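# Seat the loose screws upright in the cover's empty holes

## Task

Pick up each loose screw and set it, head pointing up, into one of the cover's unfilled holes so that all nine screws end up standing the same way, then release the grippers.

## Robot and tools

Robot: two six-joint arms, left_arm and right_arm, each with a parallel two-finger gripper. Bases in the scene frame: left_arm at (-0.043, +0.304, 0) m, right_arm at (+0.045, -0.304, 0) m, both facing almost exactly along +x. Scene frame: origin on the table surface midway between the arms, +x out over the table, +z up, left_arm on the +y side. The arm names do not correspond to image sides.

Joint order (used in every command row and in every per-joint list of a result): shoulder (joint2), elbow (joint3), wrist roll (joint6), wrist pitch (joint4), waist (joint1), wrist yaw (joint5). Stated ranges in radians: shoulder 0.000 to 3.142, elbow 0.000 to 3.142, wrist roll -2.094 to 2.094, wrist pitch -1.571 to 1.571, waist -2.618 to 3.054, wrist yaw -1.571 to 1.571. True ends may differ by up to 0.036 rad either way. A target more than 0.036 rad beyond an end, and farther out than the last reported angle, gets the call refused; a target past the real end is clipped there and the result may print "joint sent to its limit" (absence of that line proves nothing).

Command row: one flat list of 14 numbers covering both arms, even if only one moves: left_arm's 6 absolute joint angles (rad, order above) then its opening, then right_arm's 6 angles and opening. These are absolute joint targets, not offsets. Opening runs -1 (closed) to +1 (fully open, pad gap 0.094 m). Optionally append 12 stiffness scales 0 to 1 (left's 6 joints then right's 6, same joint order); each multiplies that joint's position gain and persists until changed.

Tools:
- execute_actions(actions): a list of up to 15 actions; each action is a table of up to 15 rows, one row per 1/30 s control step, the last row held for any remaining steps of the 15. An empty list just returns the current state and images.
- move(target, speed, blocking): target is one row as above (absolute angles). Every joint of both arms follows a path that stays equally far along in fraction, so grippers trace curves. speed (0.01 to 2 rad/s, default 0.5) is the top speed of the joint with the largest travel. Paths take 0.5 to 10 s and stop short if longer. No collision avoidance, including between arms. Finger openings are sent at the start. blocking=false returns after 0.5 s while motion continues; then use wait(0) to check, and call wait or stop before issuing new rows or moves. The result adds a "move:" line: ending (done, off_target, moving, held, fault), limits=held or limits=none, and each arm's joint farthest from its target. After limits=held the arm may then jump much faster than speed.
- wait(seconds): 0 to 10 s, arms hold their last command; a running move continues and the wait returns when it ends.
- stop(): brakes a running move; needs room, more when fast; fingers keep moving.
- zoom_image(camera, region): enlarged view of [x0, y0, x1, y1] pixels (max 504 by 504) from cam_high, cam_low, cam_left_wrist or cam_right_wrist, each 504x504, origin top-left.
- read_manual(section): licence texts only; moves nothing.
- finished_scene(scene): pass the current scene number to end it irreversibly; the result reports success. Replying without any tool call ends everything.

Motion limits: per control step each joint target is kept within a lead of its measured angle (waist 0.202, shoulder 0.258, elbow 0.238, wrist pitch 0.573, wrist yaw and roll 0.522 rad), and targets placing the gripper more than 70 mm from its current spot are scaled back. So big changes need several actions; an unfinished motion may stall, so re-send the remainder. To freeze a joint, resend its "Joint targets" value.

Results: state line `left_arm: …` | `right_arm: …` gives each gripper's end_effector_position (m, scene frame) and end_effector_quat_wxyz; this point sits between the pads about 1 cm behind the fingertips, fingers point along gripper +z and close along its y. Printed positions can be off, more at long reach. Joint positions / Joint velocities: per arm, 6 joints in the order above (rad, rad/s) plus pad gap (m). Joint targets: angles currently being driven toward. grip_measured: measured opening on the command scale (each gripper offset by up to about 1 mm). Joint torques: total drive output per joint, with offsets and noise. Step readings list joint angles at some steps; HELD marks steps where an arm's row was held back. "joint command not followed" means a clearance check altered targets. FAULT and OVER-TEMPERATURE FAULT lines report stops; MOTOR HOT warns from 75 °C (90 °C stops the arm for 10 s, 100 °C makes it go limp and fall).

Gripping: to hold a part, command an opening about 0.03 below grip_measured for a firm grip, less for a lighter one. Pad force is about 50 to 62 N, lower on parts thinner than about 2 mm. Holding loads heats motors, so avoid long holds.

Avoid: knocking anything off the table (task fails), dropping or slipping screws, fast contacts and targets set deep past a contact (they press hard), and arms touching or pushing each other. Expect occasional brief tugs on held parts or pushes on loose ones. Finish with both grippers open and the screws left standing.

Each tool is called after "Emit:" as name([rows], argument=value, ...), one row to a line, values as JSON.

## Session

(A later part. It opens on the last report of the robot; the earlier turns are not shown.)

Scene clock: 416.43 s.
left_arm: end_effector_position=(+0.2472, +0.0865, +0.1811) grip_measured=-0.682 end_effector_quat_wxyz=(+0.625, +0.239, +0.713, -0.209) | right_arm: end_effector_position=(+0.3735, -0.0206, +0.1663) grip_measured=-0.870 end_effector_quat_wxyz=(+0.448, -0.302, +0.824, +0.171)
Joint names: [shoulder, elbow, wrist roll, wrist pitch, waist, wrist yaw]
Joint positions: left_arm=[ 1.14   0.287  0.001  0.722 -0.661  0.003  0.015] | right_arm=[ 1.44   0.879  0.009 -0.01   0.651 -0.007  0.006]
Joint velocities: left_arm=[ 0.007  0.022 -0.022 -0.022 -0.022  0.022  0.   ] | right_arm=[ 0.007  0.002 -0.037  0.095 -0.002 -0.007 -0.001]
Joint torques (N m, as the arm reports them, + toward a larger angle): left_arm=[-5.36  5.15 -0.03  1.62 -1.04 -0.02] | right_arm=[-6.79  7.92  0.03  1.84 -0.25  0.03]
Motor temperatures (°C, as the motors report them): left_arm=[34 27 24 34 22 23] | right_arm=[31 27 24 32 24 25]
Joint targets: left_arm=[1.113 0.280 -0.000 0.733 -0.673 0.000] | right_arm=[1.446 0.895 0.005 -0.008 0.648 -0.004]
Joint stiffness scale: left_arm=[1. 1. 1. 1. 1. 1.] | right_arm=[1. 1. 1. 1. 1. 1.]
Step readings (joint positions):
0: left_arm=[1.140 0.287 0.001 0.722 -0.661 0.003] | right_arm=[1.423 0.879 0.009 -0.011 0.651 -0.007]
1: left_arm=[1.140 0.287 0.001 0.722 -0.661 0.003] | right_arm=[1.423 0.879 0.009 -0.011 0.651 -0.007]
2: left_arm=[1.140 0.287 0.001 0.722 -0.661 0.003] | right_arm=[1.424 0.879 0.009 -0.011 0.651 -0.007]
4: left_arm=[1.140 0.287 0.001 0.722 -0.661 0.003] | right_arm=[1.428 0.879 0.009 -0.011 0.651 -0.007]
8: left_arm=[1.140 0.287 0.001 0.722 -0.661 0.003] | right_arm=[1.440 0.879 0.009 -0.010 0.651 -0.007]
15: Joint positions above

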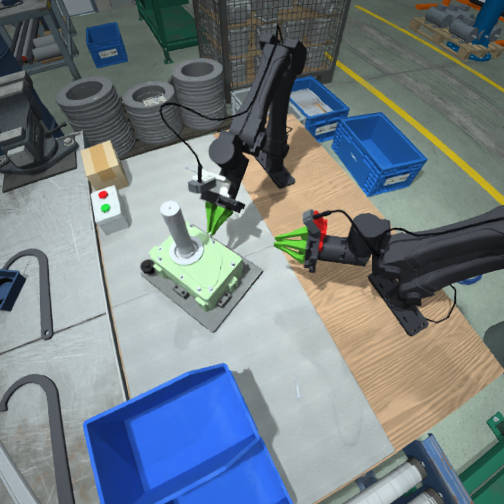

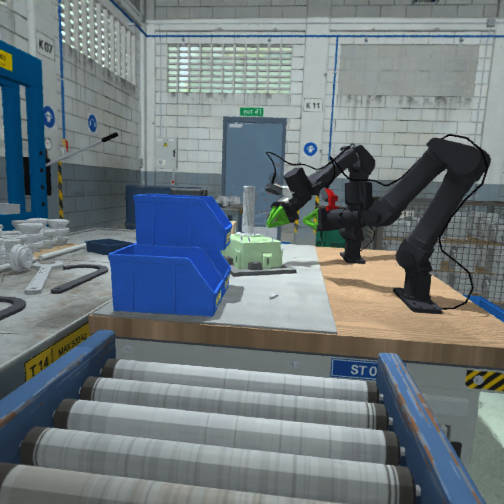

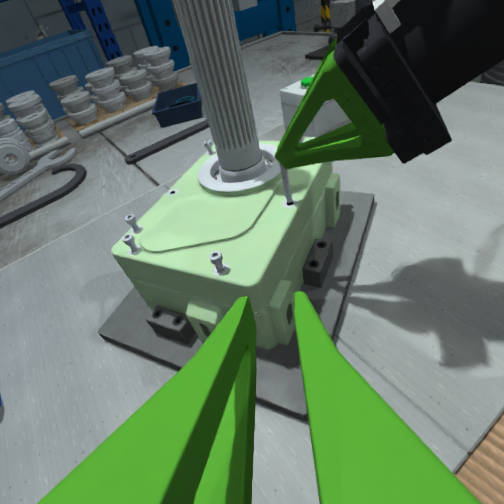

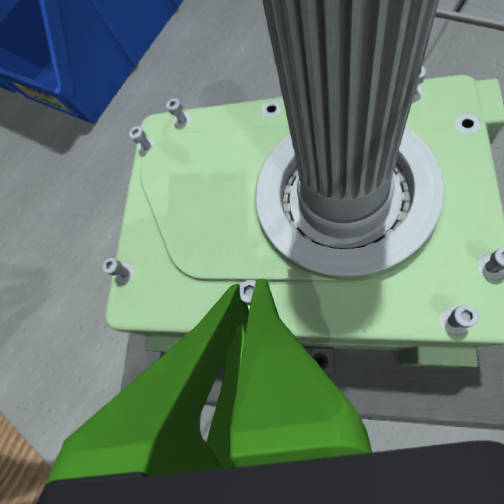

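Emit:
execute_actions([
  [[1.113,0.28,0.0,0.733,-0.673,0.0,-0.68, 1.452,0.895,0.005,-0.02,0.674,-0.004,-0.9],[1.113,0.28,0.0,0.733,-0.673,0.0,-0.68, 1.452,0.895,0.005,-0.02,0.674,-0.004,-0.9],[1.113,0.28,0.0,0.733,-0.673,0.0,-0.68, 1.455,0.895,0.005,-0.02,0.670,-0.004,-0.9],[1.113,0.28,0.0,0.733,-0.673,0.0,-0.68, 1.458,0.895,0.005,-0.02,0.658,-0.004,-0.9]],
])

Emit:
zoom_image(camera="cam_left_wrist", region=[255, 160, 325, 230])

Scene clock: 432.37 s.
left_arm: end_effector_position=(+0.2472, +0.0865, +0.1811) grip_measured=-0.682 end_effector_quat_wxyz=(+0.625, +0.239, +0.713, -0.209) | right_arm: end_effector_position=(+0.3717, -0.0173, +0.1659) grip_measured=-0.870 end_effector_quat_wxyz=(+0.448, -0.305, +0.823, +0.173)
Joint names: [shoulder, elbow, wrist roll, wrist pitch, waist, wrist yaw]
Joint positions: left_arm=[ 1.14   0.287  0.001  0.722 -0.661  0.003  0.015] | right_arm=[ 1.444  0.879  0.009 -0.005  0.66  -0.006  0.006]
Joint velocities: left_arm=[-0.002 -0.017  0.007  0.022  0.007 -0.022 -0.   ] | right_arm=[-0.002  0.002  0.007  0.022 -0.022 -0.022 -0.   ]
Joint torques (N m, as the arm reports them, + toward a larger angle): left_arm=[-5.35  5.13 -0.03  1.62 -1.02 -0.04] | right_arm=[-5.94  7.9  -0.01  1.64 -0.3   0.03]
Motor temperatures (°C, as the motors report them): left_arm=[33 27 24 34 22 23] | right_arm=[31 27 24 32 24 25]
Joint targets: left_arm=[1.113 0.280 -0.000 0.733 -0.673 -0.000] | right_arm=[1.458 0.895 0.005 -0.020 0.658 -0.004]
Joint stiffness scale: left_arm=[1. 1. 1. 1. 1. 1.] | right_arm=[1. 1. 1. 1. 1. 1.]
Step readings (joint positions):
0: left_arm=[1.140 0.287 0.001 0.722 -0.661 0.003] | right_arm=[1.440 0.879 0.009 -0.010 0.651 -0.007]
1: left_arm=[1.140 0.287 0.001 0.722 -0.661 0.003] | right_arm=[1.440 0.879 0.009 -0.010 0.653 -0.006]
2: left_arm=[1.140 0.287 0.001 0.722 -0.661 0.003] | right_arm=[1.440 0.879 0.009 -0.010 0.656 -0.006]
4: left_arm=[1.140 0.287 0.001 0.722 -0.661 0.003] | right_arm=[1.442 0.879 0.009 -0.009 0.660 -0.006]
8: left_arm=[1.140 0.287 0.001 0.722 -0.661 0.003] | right_arm=[1.444 0.879 0.009 -0.005 0.660 -0.006]
15: Joint positions above

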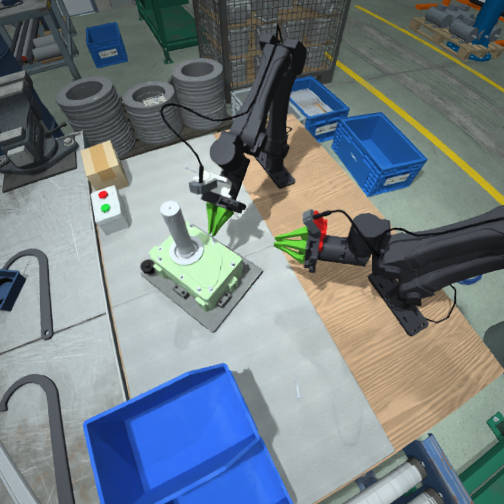

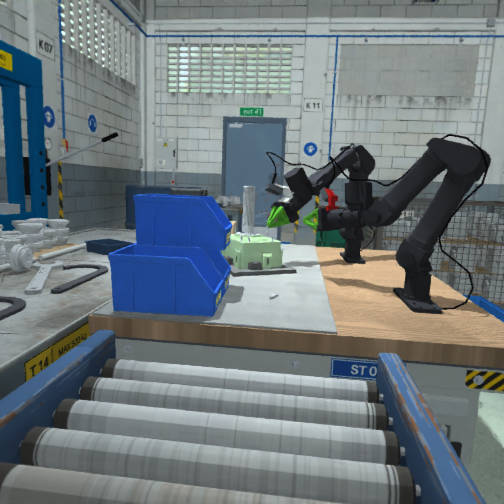

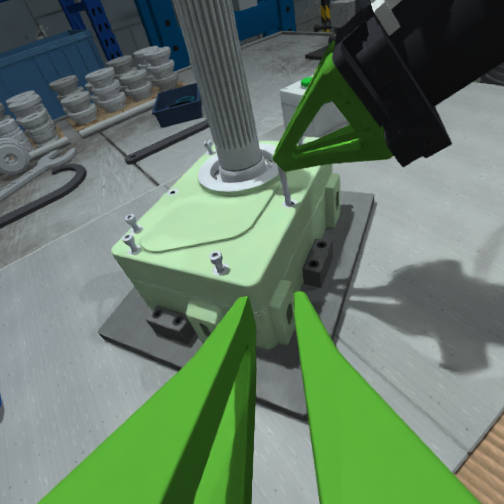

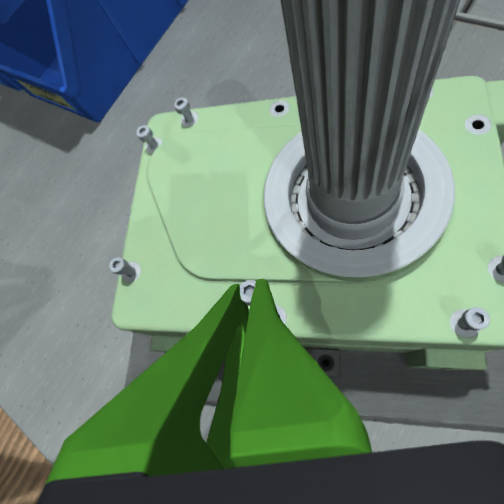

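Region (255, 160, 325, 230) of cam_left_wrist's 504x504 image, scaled by 7.200, with more detail than that image has.

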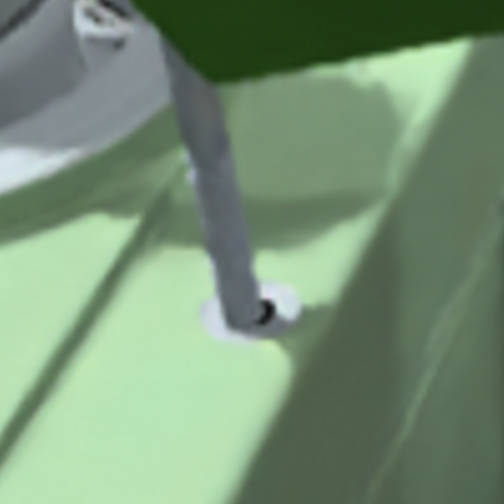

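Emit:
execute_actions([
  [[1.113,0.28,0.0,0.733,-0.673,0.0,-0.68, 1.415,0.895,0.005,-0.02,0.658,-0.004,-0.9],[1.113,0.28,0.0,0.733,-0.673,0.0,-0.68, 1.415,0.895,0.005,-0.025,0.658,-0.004,-0.9],[1.113,0.28,0.0,0.733,-0.673,0.0,-0.68, 1.415,0.895,0.005,-0.03,0.658,-0.004,-0.9],[1.113,0.28,0.0,0.733,-0.673,0.0,-0.68, 1.435,0.895,0.005,-0.034,0.658,-0.004,-0.9]],
])

Emit:
zoom_image(camera="cam_left_wrist", region=[255, 160, 325, 230])

Scene clock: 457.07 s.
left_arm: end_effector_position=(+0.2472, +0.0865, +0.1811) grip_measured=-0.682 end_effector_quat_wxyz=(+0.625, +0.239, +0.713, -0.209) | right_arm: end_effector_position=(+0.3705, -0.0183, +0.1667) grip_measured=-0.870 end_effector_quat_wxyz=(+0.447, -0.305, +0.823, +0.172)
Joint names: [shoulder, elbow, wrist roll, wrist pitch, waist, wrist yaw]
Joint positions: left_arm=[ 1.14   0.287  0.001  0.722 -0.661  0.003  0.015] | right_arm=[ 1.437  0.879  0.009 -0.014  0.66  -0.006  0.006]
Joint velocities: left_arm=[ 0.002 -0.027  0.007  0.007 -0.007  0.007  0.   ] | right_arm=[-0.002  0.007 -0.051  0.007  0.007 -0.022 -0.001]
Joint torques (N m, as the arm reports them, + toward a larger angle): left_arm=[-5.38  5.14 -0.02  1.62 -1.02 -0.03] | right_arm=[-7.58  8.02  0.    1.63 -0.31  0.05]
Motor temperatures (°C, as the motors report them): left_arm=[33 27 24 35 22 23] | right_arm=[31 27 24 32 24 25]
Joint targets: left_arm=[1.113 0.280 0.000 0.733 -0.673 0.000] | right_arm=[1.435 0.895 0.005 -0.034 0.658 -0.004]
Joint stiffness scale: left_arm=[1. 1. 1. 1. 1. 1.] | right_arm=[1. 1. 1. 1. 1. 1.]
Step readings (joint positions):
0: left_arm=[1.140 0.287 0.001 0.722 -0.661 0.003] | right_arm=[1.444 0.879 0.009 -0.005 0.660 -0.006]
1: left_arm=[1.140 0.287 0.001 0.722 -0.661 0.003] | right_arm=[1.442 0.879 0.009 -0.005 0.660 -0.006]
2: left_arm=[1.140 0.287 0.001 0.722 -0.661 0.003] | right_arm=[1.440 0.879 0.009 -0.007 0.660 -0.006]
4: left_arm=[1.140 0.287 0.001 0.722 -0.661 0.003] | right_arm=[1.437 0.879 0.009 -0.008 0.660 -0.006]
8: left_arm=[1.140 0.287 0.001 0.722 -0.661 0.003] | right_arm=[1.437 0.879 0.009 -0.013 0.660 -0.006]
15: Joint positions above

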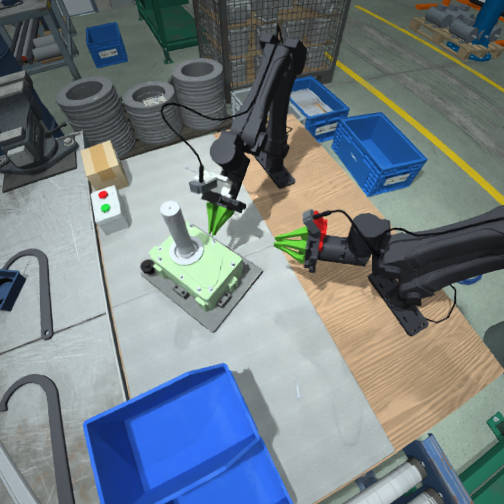

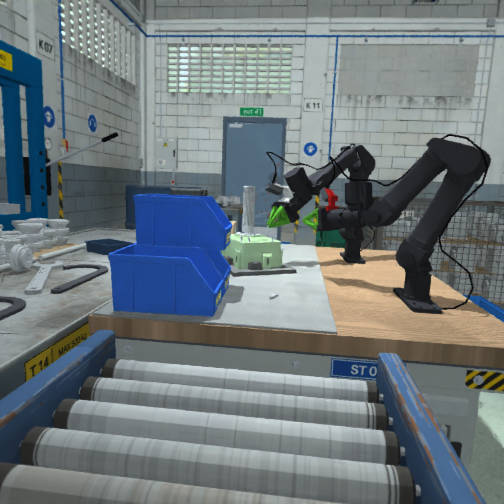

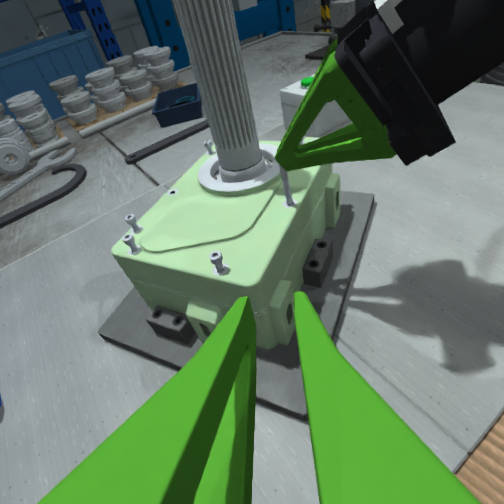

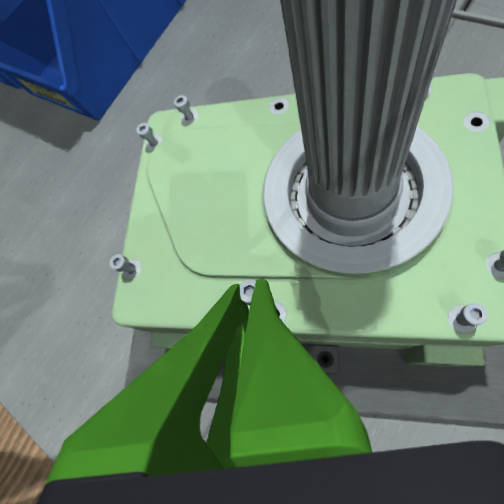

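Region (255, 160, 325, 230) of cam_left_wrist's 504x504 image, scaled by 7.200, with more detail than that image has.

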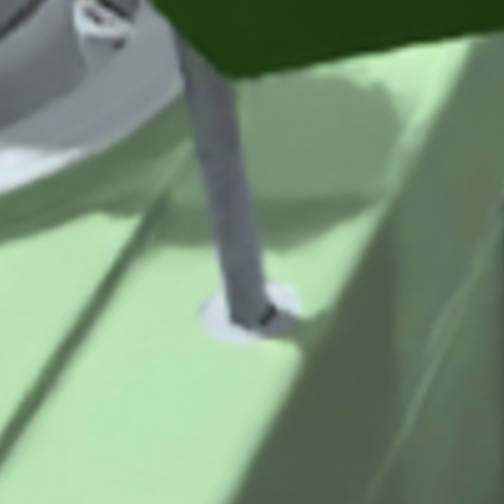

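Emit:
execute_actions([
  [[1.113,0.28,0.0,0.733,-0.673,0.0,-0.68, 1.45,0.895,0.005,-0.038,0.658,-0.004,-0.9],[1.113,0.28,0.0,0.733,-0.673,0.0,-0.68, 1.455,0.895,0.005,-0.038,0.658,-0.004,-0.9],[1.113,0.28,0.0,0.733,-0.673,0.0,-0.68, 1.458,0.895,0.005,-0.038,0.658,-0.004,-0.9]],
])

Emit:
zoom_image(camera="cam_left_wrist", region=[255, 160, 325, 230])

Scene clock: 464.63 s.
left_arm: end_effector_position=(+0.2472, +0.0865, +0.1811) grip_measured=-0.682 end_effector_quat_wxyz=(+0.625, +0.239, +0.713, -0.209) | right_arm: end_effector_position=(+0.3710, -0.0179, +0.1656) grip_measured=-0.870 end_effector_quat_wxyz=(+0.446, -0.305, +0.824, +0.172)
Joint names: [shoulder, elbow, wrist roll, wrist pitch, waist, wrist yaw]
Joint positions: left_arm=[ 1.14   0.287  0.001  0.722 -0.661  0.003  0.015] | right_arm=[ 1.441  0.879  0.009 -0.011  0.66  -0.006  0.006]
Joint velocities: left_arm=[-0.002 -0.012 -0.037 -0.051 -0.012 -0.066 -0.001] | right_arm=[-0.007 -0.002 -0.022 -0.066  0.007  0.022 -0.001]
Joint torques (N m, as the arm reports them, + toward a larger angle): left_arm=[-5.37  5.14 -0.03  1.63 -1.01 -0.01] | right_arm=[-5.77  8.02  0.02  1.54 -0.26  0.06]
Motor temperatures (°C, as the motors report them): left_arm=[33 27 24 35 22 23] | right_arm=[31 27 24 32 24 25]
Joint targets: left_arm=[1.113 0.280 -0.000 0.733 -0.673 0.000] | right_arm=[1.458 0.895 0.005 -0.038 0.658 -0.004]
Joint stiffness scale: left_arm=[1. 1. 1. 1. 1. 1.] | right_arm=[1. 1. 1. 1. 1. 1.]
Step readings (joint positions):
0: left_arm=[1.140 0.287 0.001 0.722 -0.661 0.003] | right_arm=[1.437 0.879 0.009 -0.014 0.660 -0.006]
1: left_arm=[1.140 0.287 0.001 0.722 -0.661 0.003] | right_arm=[1.437 0.879 0.009 -0.014 0.660 -0.006]
2: left_arm=[1.140 0.287 0.001 0.722 -0.661 0.003] | right_arm=[1.438 0.879 0.009 -0.015 0.660 -0.006]
4: left_arm=[1.140 0.287 0.001 0.722 -0.661 0.003] | right_arm=[1.441 0.879 0.009 -0.012 0.660 -0.006]
8: left_arm=[1.140 0.287 0.001 0.722 -0.661 0.003] | right_arm=[1.441 0.879 0.009 -0.011 0.660 -0.006]
15: Joint positions above

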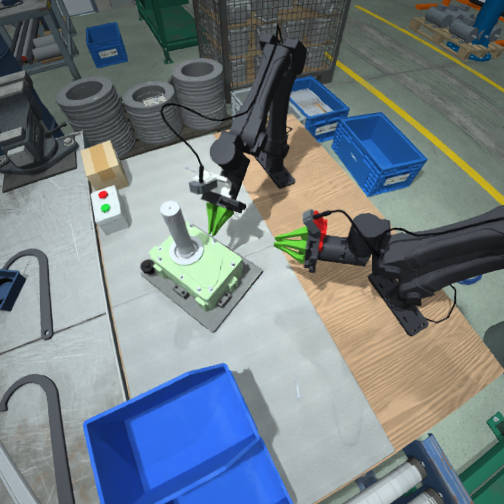

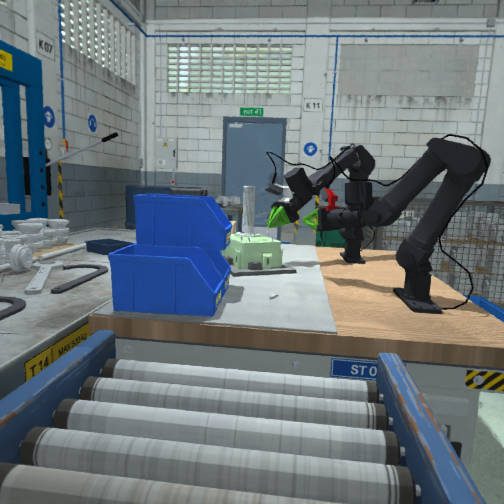

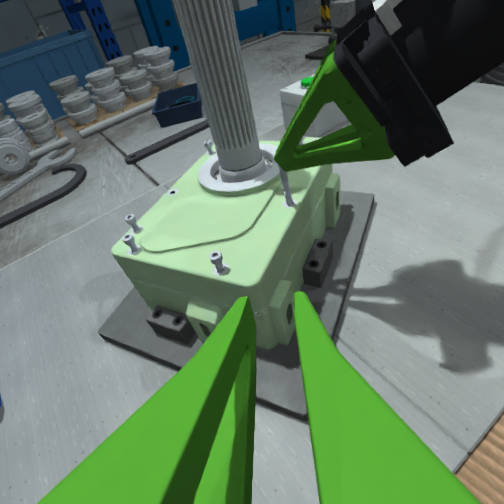

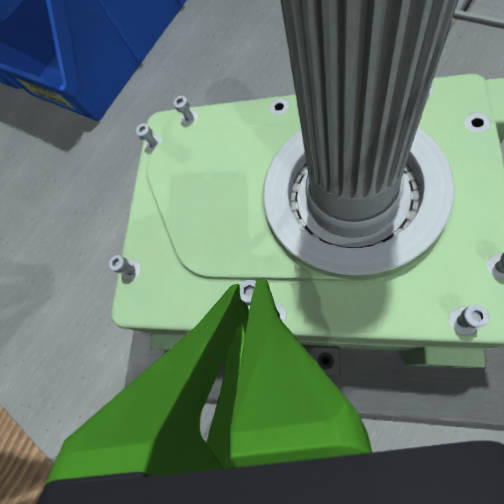

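Region (255, 160, 325, 230) of cam_left_wrist's 504x504 image, scaled by 7.200, with more detail than that image has.

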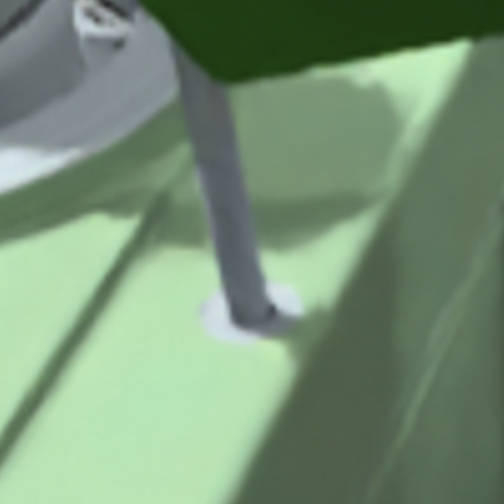

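Slightly too near; small negative waist pulse while pressing.

Emit:
execute_actions([
  [[1.113,0.28,0.0,0.733,-0.673,0.0,-0.68, 1.458,0.895,0.005,-0.042,0.636,-0.004,-0.9],[1.113,0.28,0.0,0.733,-0.673,0.0,-0.68, 1.458,0.895,0.005,-0.042,0.650,-0.004,-0.9],[1.113,0.28,0.0,0.733,-0.673,0.0,-0.68, 1.46,0.895,0.005,-0.042,0.657,-0.004,-0.9]],
])

Emit:
zoom_image(camera="cam_left_wrist", region=[255, 160, 325, 230])

Scene clock: 475.30 s.
left_arm: end_effector_position=(+0.2472, +0.0865, +0.1811) grip_measured=-0.682 end_effector_quat_wxyz=(+0.625, +0.239, +0.713, -0.209) | right_arm: end_effector_position=(+0.3716, -0.0194, +0.1590) grip_measured=-0.870 end_effector_quat_wxyz=(+0.438, -0.305, +0.828, +0.168)
Joint names: [shoulder, elbow, wrist roll, wrist pitch, waist, wrist yaw]
Joint positions: left_arm=[ 1.14   0.287  0.001  0.722 -0.661  0.003  0.015] | right_arm=[ 1.454  0.879  0.009 -0.019  0.656 -0.007  0.006]
Joint velocities: left_arm=[-0.012  0.002 -0.007 -0.066 -0.002  0.007  0.   ] | right_arm=[-0.007 -0.007  0.037 -0.022 -0.017  0.037 -0.001]
Joint torques (N m, as the arm reports them, + toward a larger angle): left_arm=[-5.39  5.15 -0.03  1.63 -1.02 -0.03] | right_arm=[-6.71  8.03 -0.03  1.6   0.01  0.06]
Motor temperatures (°C, as the motors report them): left_arm=[33 27 24 35 22 23] | right_arm=[31 27 24 32 24 25]
Joint targets: left_arm=[1.113 0.280 0.000 0.733 -0.673 0.000] | right_arm=[1.460 0.895 0.005 -0.042 0.657 -0.004]
Joint stiffness scale: left_arm=[1. 1. 1. 1. 1. 1.] | right_arm=[1. 1. 1. 1. 1. 1.]
Step readings (joint positions):
0: left_arm=[1.140 0.287 0.001 0.722 -0.661 0.003] | right_arm=[1.441 0.879 0.009 -0.011 0.660 -0.006]
1: left_arm=[1.140 0.287 0.001 0.722 -0.661 0.003] | right_arm=[1.441 0.879 0.009 -0.011 0.659 -0.007]
2: left_arm=[1.140 0.287 0.001 0.722 -0.661 0.003] | right_arm=[1.441 0.879 0.009 -0.011 0.657 -0.007]
4: left_arm=[1.140 0.287 0.001 0.722 -0.661 0.003] | right_arm=[1.445 0.879 0.009 -0.013 0.656 -0.007]
8: left_arm=[1.140 0.287 0.001 0.722 -0.661 0.003] | right_arm=[1.453 0.879 0.009 -0.018 0.656 -0.007]
15: Joint positions above

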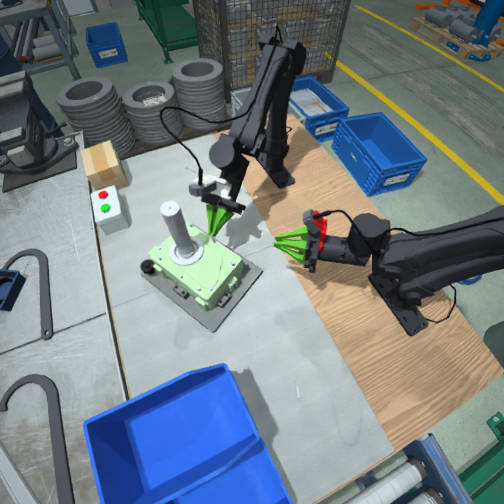

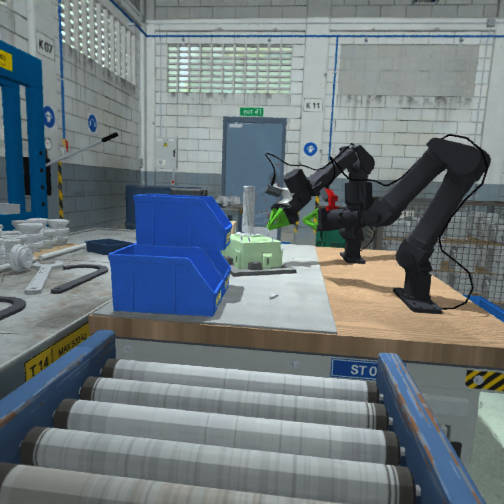

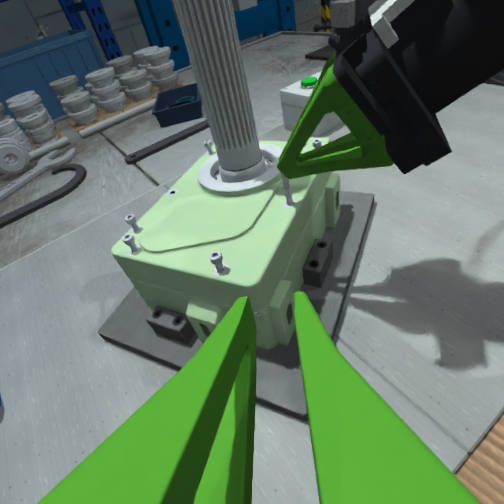

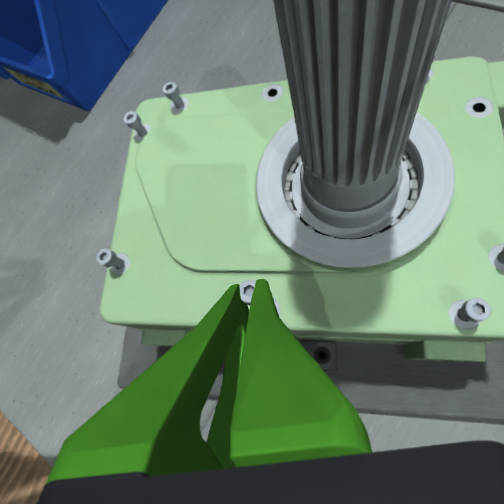

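Region (255, 160, 325, 230) of cam_left_wrist's 504x504 image, scaled by 7.200, with more detail than that image has.

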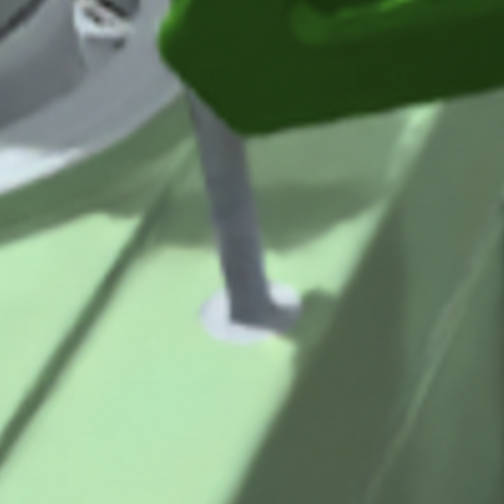

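In. Go a bit deeper, then release.

Emit:
execute_actions([
  [[1.113,0.28,0.0,0.733,-0.673,0.0,-0.68, 1.466,0.895,0.005,-0.04,0.657,-0.004,-0.9],[1.113,0.28,0.0,0.733,-0.673,0.0,-0.68, 1.470,0.895,0.005,-0.04,0.657,-0.004,-0.9],[1.113,0.28,0.0,0.733,-0.673,0.0,-0.68, 1.474,0.895,0.005,-0.04,0.657,-0.004,-0.9],[1.113,0.28,0.0,0.733,-0.673,0.0,-0.68, 1.476,0.895,0.005,-0.04,0.657,-0.004,-0.9],[1.113,0.28,0.0,0.733,-0.673,0.0,-0.68, 1.476,0.895,0.005,-0.04,0.657,-0.004,-0.9],[1.113,0.28,0.0,0.733,-0.673,0.0,-0.68, 1.476,0.895,0.005,-0.04,0.657,-0.004,-0.9],[1.113,0.28,0.0,0.733,-0.673,0.0,-0.68, 1.476,0.895,0.005,-0.04,0.657,-0.004,-0.9],[1.113,0.28,0.0,0.733,-0.673,0.0,-0.68, 1.466,0.895,0.005,-0.025,0.657,-0.004,-0.9],[1.113,0.28,0.0,0.733,-0.673,0.0,-0.68, 1.466,0.895,0.005,-0.025,0.657,-0.004,-0.9],[1.113,0.28,0.0,0.733,-0.673,0.0,-0.68, 1.466,0.895,0.005,-0.025,0.657,-0.004,-0.8],[1.113,0.28,0.0,0.733,-0.673,0.0,-0.68, 1.466,0.895,0.005,-0.025,0.657,-0.004,-0.68]],
])

Emit:
zoom_image(camera="cam_left_wrist", region=[200, 140, 340, 280])

Scene clock: 488.50 s.
left_arm: end_effector_position=(+0.2472, +0.0865, +0.1811) grip_measured=-0.682 end_effector_quat_wxyz=(+0.625, +0.239, +0.713, -0.209) | right_arm: end_effector_position=(+0.3719, -0.0190, +0.1540) grip_measured=-0.682 end_effector_quat_wxyz=(+0.433, -0.306, +0.831, +0.167)
Joint names: [shoulder, elbow, wrist roll, wrist pitch, waist, wrist yaw]
Joint positions: left_arm=[ 1.14   0.287  0.001  0.722 -0.661  0.003  0.015] | right_arm=[ 1.466  0.879  0.009 -0.018  0.656 -0.007  0.015]
Joint velocities: left_arm=[-0.002 -0.022 -0.051 -0.007 -0.022  0.007 -0.   ] | right_arm=[ 0.007 -0.002  0.037  0.095 -0.012 -0.066  0.   ]
Joint torques (N m, as the arm reports them, + toward a larger angle): left_arm=[-5.39  5.16 -0.03  1.62 -1.01 -0.03] | right_arm=[-7.27  7.83  0.01  1.75 -0.02  0.09]
Motor temperatures (°C, as the motors report them): left_arm=[33 27 24 36 22 23] | right_arm=[31 27 24 32 24 25]
Joint targets: left_arm=[1.113 0.280 0.000 0.733 -0.673 0.000] | right_arm=[1.466 0.895 0.005 -0.025 0.657 -0.004]
Joint stiffness scale: left_arm=[1. 1. 1. 1. 1. 1.] | right_arm=[1. 1. 1. 1. 1. 1.]
Step readings (joint positions):
0: left_arm=[1.140 0.287 0.001 0.722 -0.661 0.003] | right_arm=[1.454 0.879 0.009 -0.019 0.656 -0.007]
1: left_arm=[1.140 0.287 0.001 0.722 -0.661 0.003] | right_arm=[1.454 0.879 0.009 -0.019 0.656 -0.007]
2: left_arm=[1.140 0.287 0.001 0.722 -0.661 0.003] | right_arm=[1.454 0.879 0.009 -0.019 0.656 -0.007]
4: left_arm=[1.140 0.287 0.001 0.722 -0.661 0.003] | right_arm=[1.459 0.879 0.009 -0.019 0.656 -0.007]
8: left_arm=[1.140 0.287 0.001 0.722 -0.661 0.003] | right_arm=[1.466 0.879 0.009 -0.019 0.656 -0.007]
15: Joint positions above

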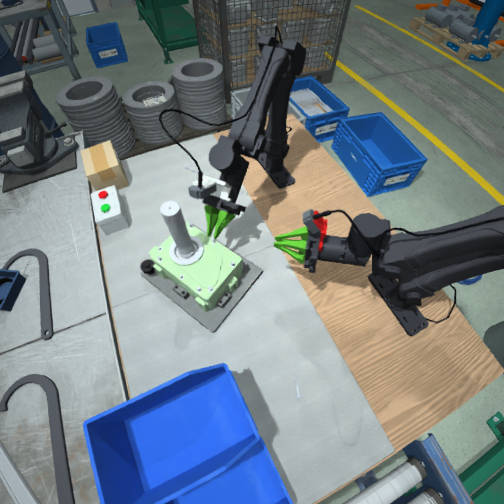

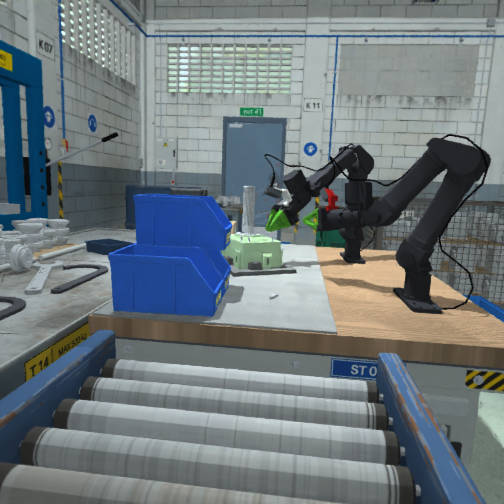

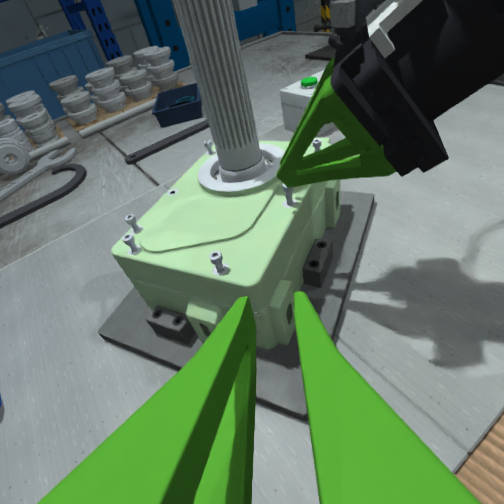

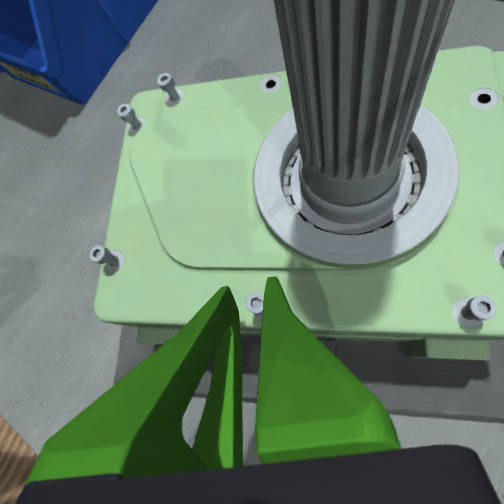

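Region (200, 140, 340, 280) of cam_left_wrist's 504x504 image, scaled by 3.600, with more detail than that image has.

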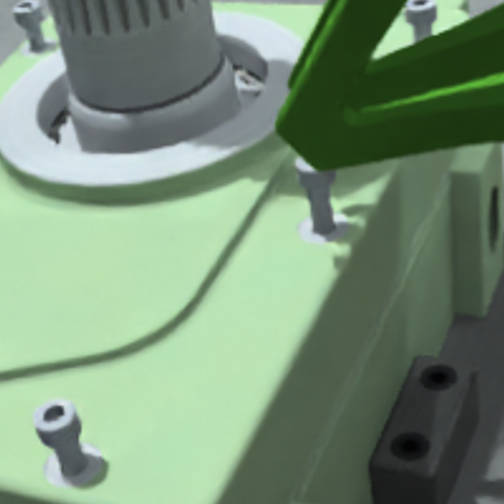

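Emit:
move(target=[1.4,0.85,-0.3,0.0,-0.3,0.1,-0.5, 1.3,1.0,0.2,-0.3,0.55,-0.05,-0.5], speed=0.8)

Emit:
move(target=[2.26,1.895,-0.8715,-1.475,0.40,0.3425,-0.5, 2.174,1.80,0.68,-1.525,-0.60,-0.285,-0.5], speed=0.8)

Scene clock: 564.50 s.
left_arm: end_effector_position=(+0.3568, +0.1681, +0.1683) grip_measured=-0.502 end_effector_quat_wxyz=(+0.455, +0.022, +0.872, -0.178) | right_arm: end_effector_position=(+0.3715, -0.0630, +0.2038) grip_measured=-0.501 end_effector_quat_wxyz=(+0.413, -0.195, +0.867, +0.198)
Joint names: [shoulder, elbow, wrist roll, wrist pitch, waist, wrist yaw]
Joint positions: left_arm=[ 1.387  0.824 -0.292  0.011 -0.308  0.092  0.023] | right_arm=[ 1.314  0.972  0.194 -0.279  0.558 -0.045  0.023]
Joint velocities: left_arm=[-0.007  0.002 -0.022 -0.066  0.012 -0.037 -0.   ] | right_arm=[ 0.002  0.007  0.007  0.081 -0.002 -0.022  0.001]
Joint torques (N m, as the arm reports them, + toward a larger angle): left_arm=[-4.74  8.02 -0.1   1.26  0.68  0.14] | right_arm=[-7.59  9.05  0.05  1.56 -0.8  -0.08]
Motor temperatures (°C, as the motors report them): left_arm=[32 27 24 37 22 23] | right_arm=[31 28 24 32 24 25]
Joint targets: left_arm=[1.400 0.850 -0.300 0.000 -0.300 0.100] | right_arm=[1.300 1.000 0.200 -0.300 0.550 -0.050]
Joint stiffness scale: left_arm=[1. 1. 1. 1. 1. 1.] | right_arm=[1. 1. 1. 1. 1. 1.]
move: off_target (left_arm, right_arm); limits=none; left_arm: farthest joint: the elbow, 0.026 radians from its target (0.563 radians at the start); right_arm: farthest joint: the elbow, 0.028 radians from its target (0.121 radians at the start)

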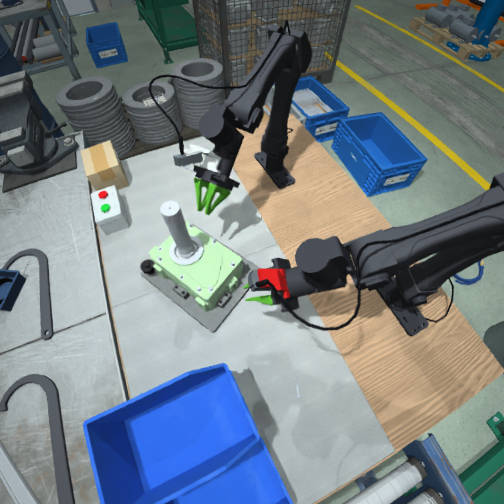

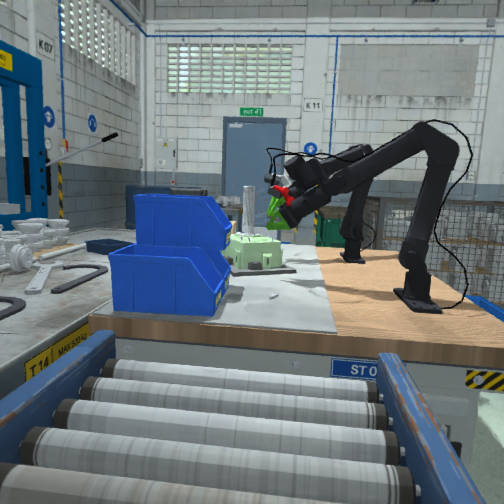

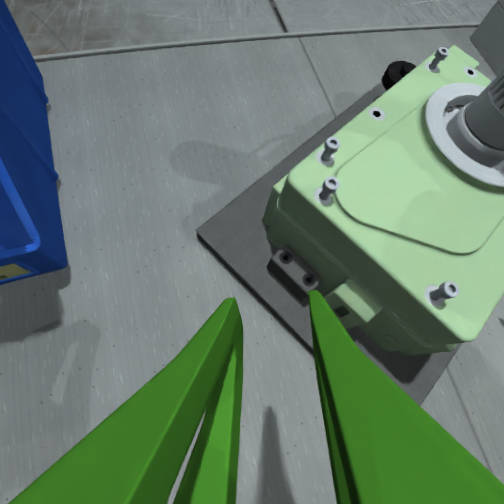

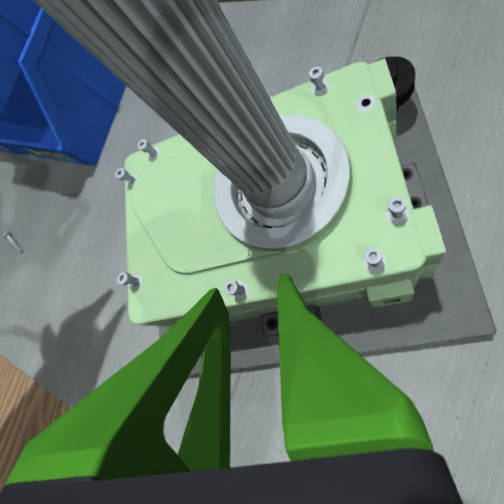

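Scene clock: 567.23 s.
left_arm: end_effector_position=(+0.3187, +0.4018, +0.0561) grip_measured=-0.502 end_effector_quat_wxyz=(-0.171, -0.602, +0.769, -0.129) | right_arm: end_effector_position=(+0.3584, -0.4379, +0.0686) grip_measured=-0.501 end_effector_quat_wxyz=(-0.176, +0.579, +0.786, +0.127)
Joint names: [shoulder, elbow, wrist roll, wrist pitch, waist, wrist yaw]
Joint positions: left_arm=[ 2.258  1.869 -0.863 -1.462  0.4    0.332  0.023] | right_arm=[ 2.171  1.77   0.671 -1.511 -0.607 -0.279  0.023]
Joint velocities: left_arm=[ 0.007  0.007 -0.007  0.007 -0.007  0.081  0.   ] | right_arm=[ 0.002 -0.002 -0.022  0.007 -0.022 -0.007  0.001]
Joint torques (N m, as the arm reports them, + toward a larger angle): left_arm=[-12.15   6.65  -0.11  -0.49  -0.13   0.35] | right_arm=[-13.03   7.44   0.11  -0.62   0.52  -0.14]
Motor temperatures (°C, as the motors report them): left_arm=[32 27 24 36 22 23] | right_arm=[31 28 24 32 24 25]
Joint targets: left_arm=[2.260 1.895 -0.871 -1.475 0.400 0.343] | right_arm=[2.174 1.800 0.680 -1.525 -0.600 -0.285]
Joint stiffness scale: left_arm=[1. 1. 1. 1. 1. 1.] | right_arm=[1. 1. 1. 1. 1. 1.]
move: off_target (left_arm, right_arm); limits=none; left_arm: farthest joint: the elbow, 0.026 radians from its target (1.071 radians at the start); right_arm: farthest joint: the elbow, 0.030 radians from its target (0.828 radians at the start)

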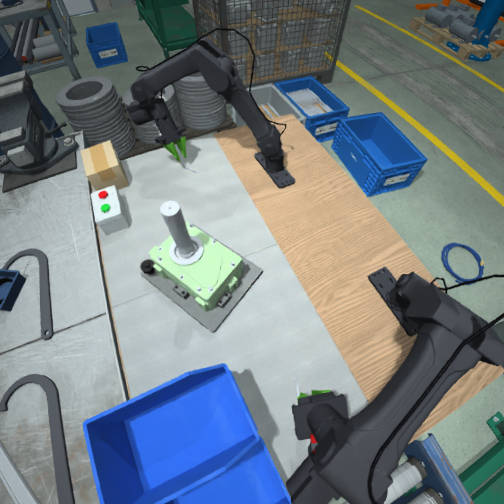

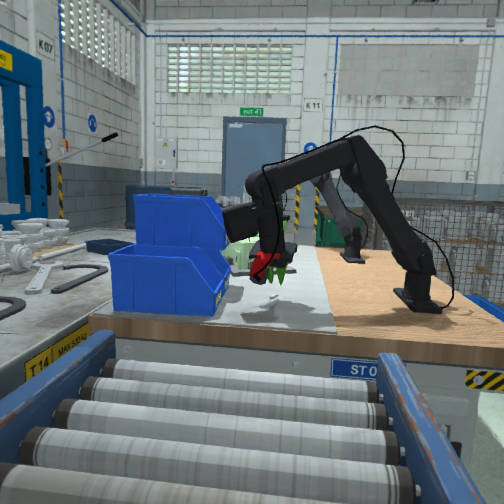

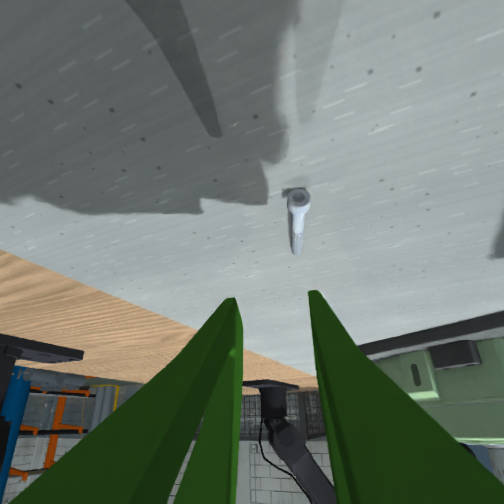

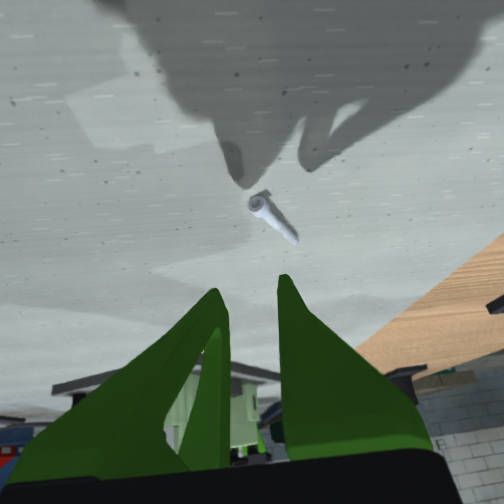

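Emit:
move(target=[2.352,1.944,-0.785,-1.43,0.369,0.313,-0.5, 2.238,1.748,0.457,-1.476,-0.566,-0.20,-0.5], speed=0.2)

Scene clock: 603.87 s.
left_arm: end_effector_position=(+0.3303, +0.4014, +0.0307) grip_measured=-0.502 end_effector_quat_wxyz=(-0.174, -0.568, +0.795, -0.125) | right_arm: end_effector_position=(+0.3562, -0.4382, +0.0450) grip_measured=-0.501 end_effector_quat_wxyz=(-0.186, +0.478, +0.852, +0.107)
Joint names: [shoulder, elbow, wrist roll, wrist pitch, waist, wrist yaw]
Joint positions: left_arm=[ 2.347  1.917 -0.794 -1.439  0.381  0.318  0.023] | right_arm=[ 2.231  1.77   0.465 -1.491 -0.574 -0.208  0.023]
Joint velocities: left_arm=[ 0.012 -0.002  0.037 -0.007  0.012 -0.022 -0.   ] | right_arm=[-0.002 -0.002 -0.007 -0.007  0.007  0.022  0.001]
Joint torques (N m, as the arm reports them, + toward a larger angle): left_arm=[-12.41   6.69   0.07  -0.3   -0.97   0.14] | right_arm=[-12.98   3.3   -0.07  -0.39   0.66  -0.01]
Motor temperatures (°C, as the motors report them): left_arm=[38 28 24 32 22 23] | right_arm=[34 27 24 30 24 25]
Joint targets: left_arm=[2.352 1.944 -0.785 -1.430 0.369 0.313] | right_arm=[2.238 1.748 0.457 -1.476 -0.566 -0.200]
Joint stiffness scale: left_arm=[1. 1. 1. 1. 1. 1.] | right_arm=[1. 1. 1. 1. 1. 1.]
move: off_target (left_arm, right_arm); limits=none; left_arm: farthest joint: the elbow, 0.027 radians from its target (0.075 radians at the start); right_arm: farthest joint: the elbow, 0.022 radians from its target (0.022 radians at the start)

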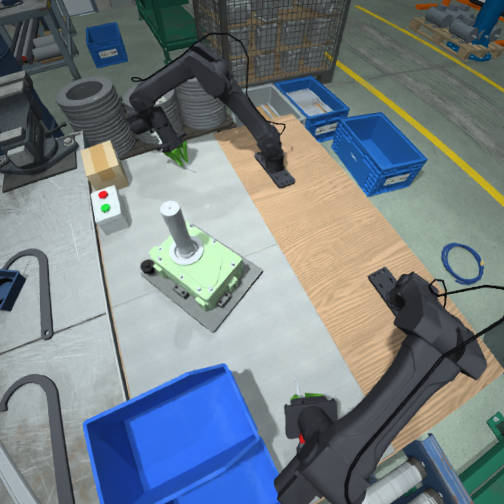

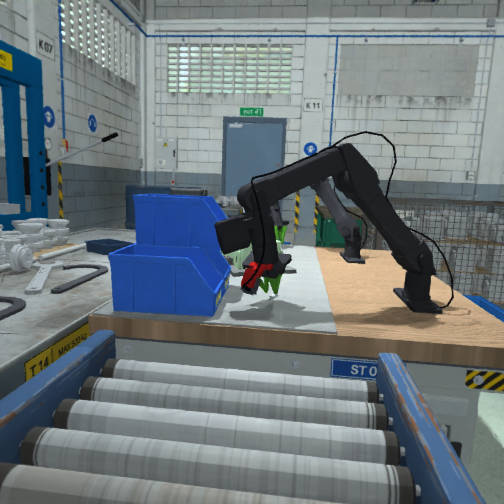

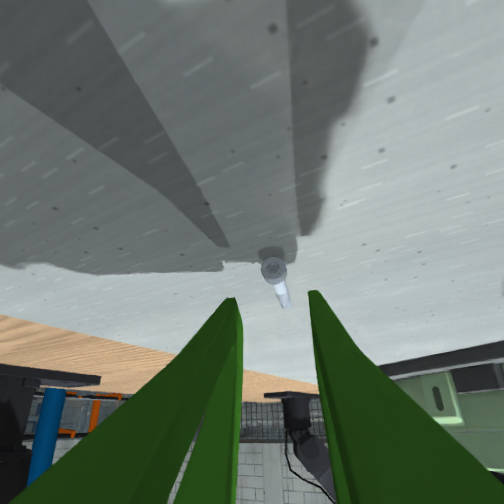

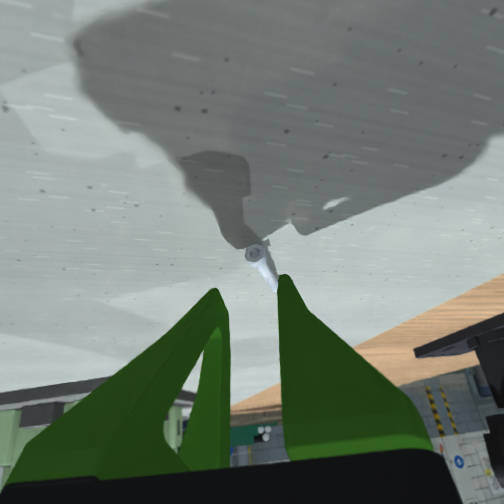

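Emit:
move(target=[2.386,1.935,-0.79,-1.414,0.375,0.316,-0.5, 2.281,1.77,0.461,-1.461,-0.570,-0.205,-0.5], speed=0.06)

Emit:
zoom_image(camera="cam_left_wrist", region=[200, 240, 340, 380])

Emit:
zoom_image(camera="cam_right_wrist", region=[180, 230, 320, 370])

Scene clock: 618.10 s.
left_arm: end_effector_position=(+0.3306, +0.4015, +0.0177) grip_measured=-0.502 end_effector_quat_wxyz=(-0.183, -0.568, +0.793, -0.123) | right_arm: end_effector_position=(+0.3560, -0.4381, +0.0303) grip_measured=-0.501 end_effector_quat_wxyz=(-0.199, +0.478, +0.849, +0.107)
Joint names: [shoulder, elbow, wrist roll, wrist pitch, waist, wrist yaw]
Joint positions: left_arm=[ 2.379  1.917 -0.794 -1.424  0.381  0.318  0.023] | right_arm=[ 2.273  1.77   0.464 -1.477 -0.574 -0.207  0.023]
Joint velocities: left_arm=[ 0.012 -0.022  0.051  0.007 -0.027 -0.051 -0.002] | right_arm=[-0.007 -0.007  0.022  0.007 -0.007 -0.022 -0.   ]
Joint torques (N m, as the arm reports them, + toward a larger angle): left_arm=[-12.52   5.94   0.03  -0.33  -0.5    0.18] | right_arm=[-13.21   4.87   0.02  -0.44   0.32  -0.06]
Motor temperatures (°C, as the motors report them): left_arm=[38 28 24 31 22 23] | right_arm=[34 26 24 29 24 25]
Joint targets: left_arm=[2.386 1.935 -0.790 -1.414 0.375 0.316] | right_arm=[2.281 1.770 0.461 -1.461 -0.570 -0.205]
Joint stiffness scale: left_arm=[1. 1. 1. 1. 1. 1.] | right_arm=[1. 1. 1. 1. 1. 1.]
move: done; limits=none; left_arm: farthest joint: the elbow, 0.018 radians from its target (0.018 radians at the start); right_arm: farthest joint: the wrist pitch, 0.016 radians from its target (0.030 radians at the start)

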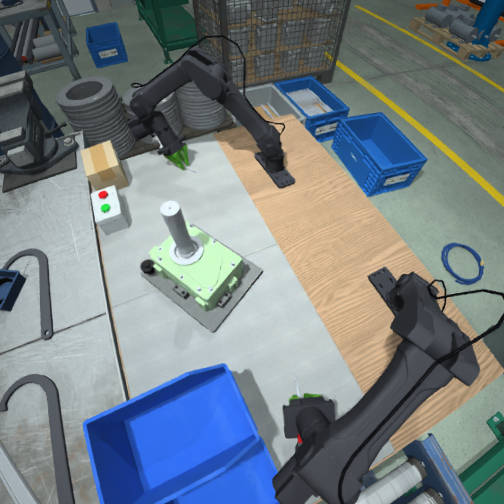

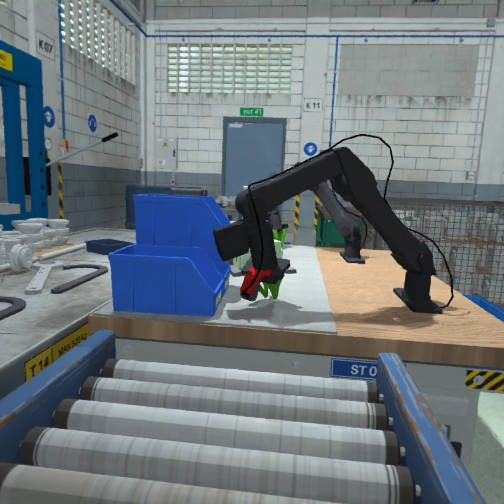

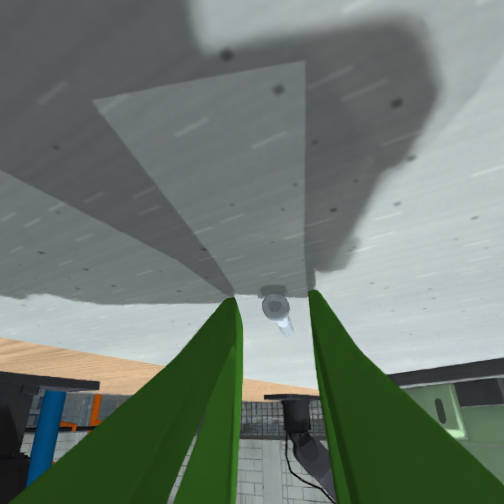

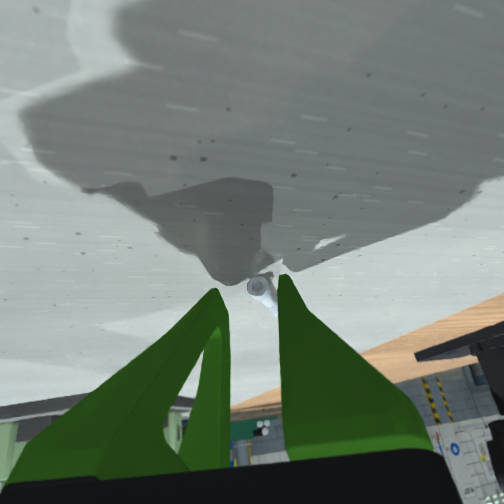

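Region (200, 240, 340, 380) of cam_left_wrist's 504x504 image, scaled by 3.600, with more detail than that image has.

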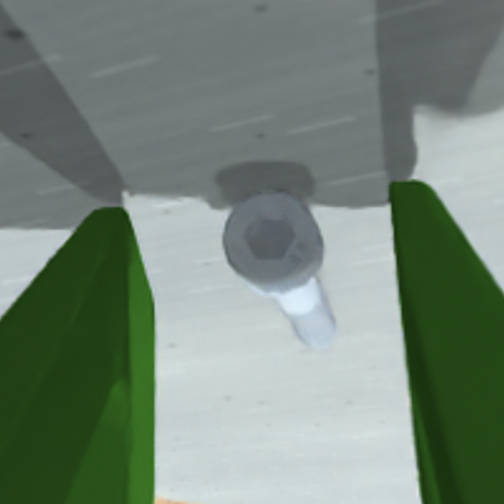

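Region (180, 230, 320, 370) of cam_right_wrist's 504x504 image, scaled by 3.600, with more detail than that image has.

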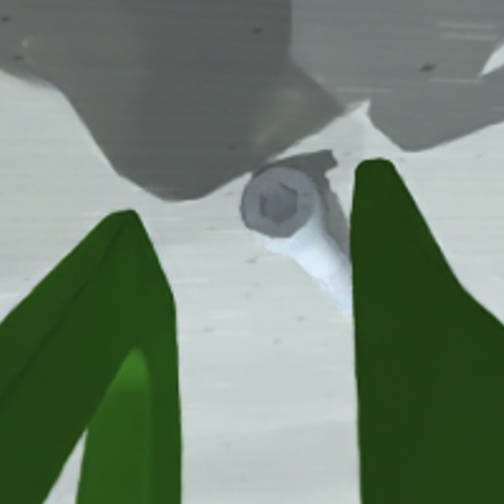

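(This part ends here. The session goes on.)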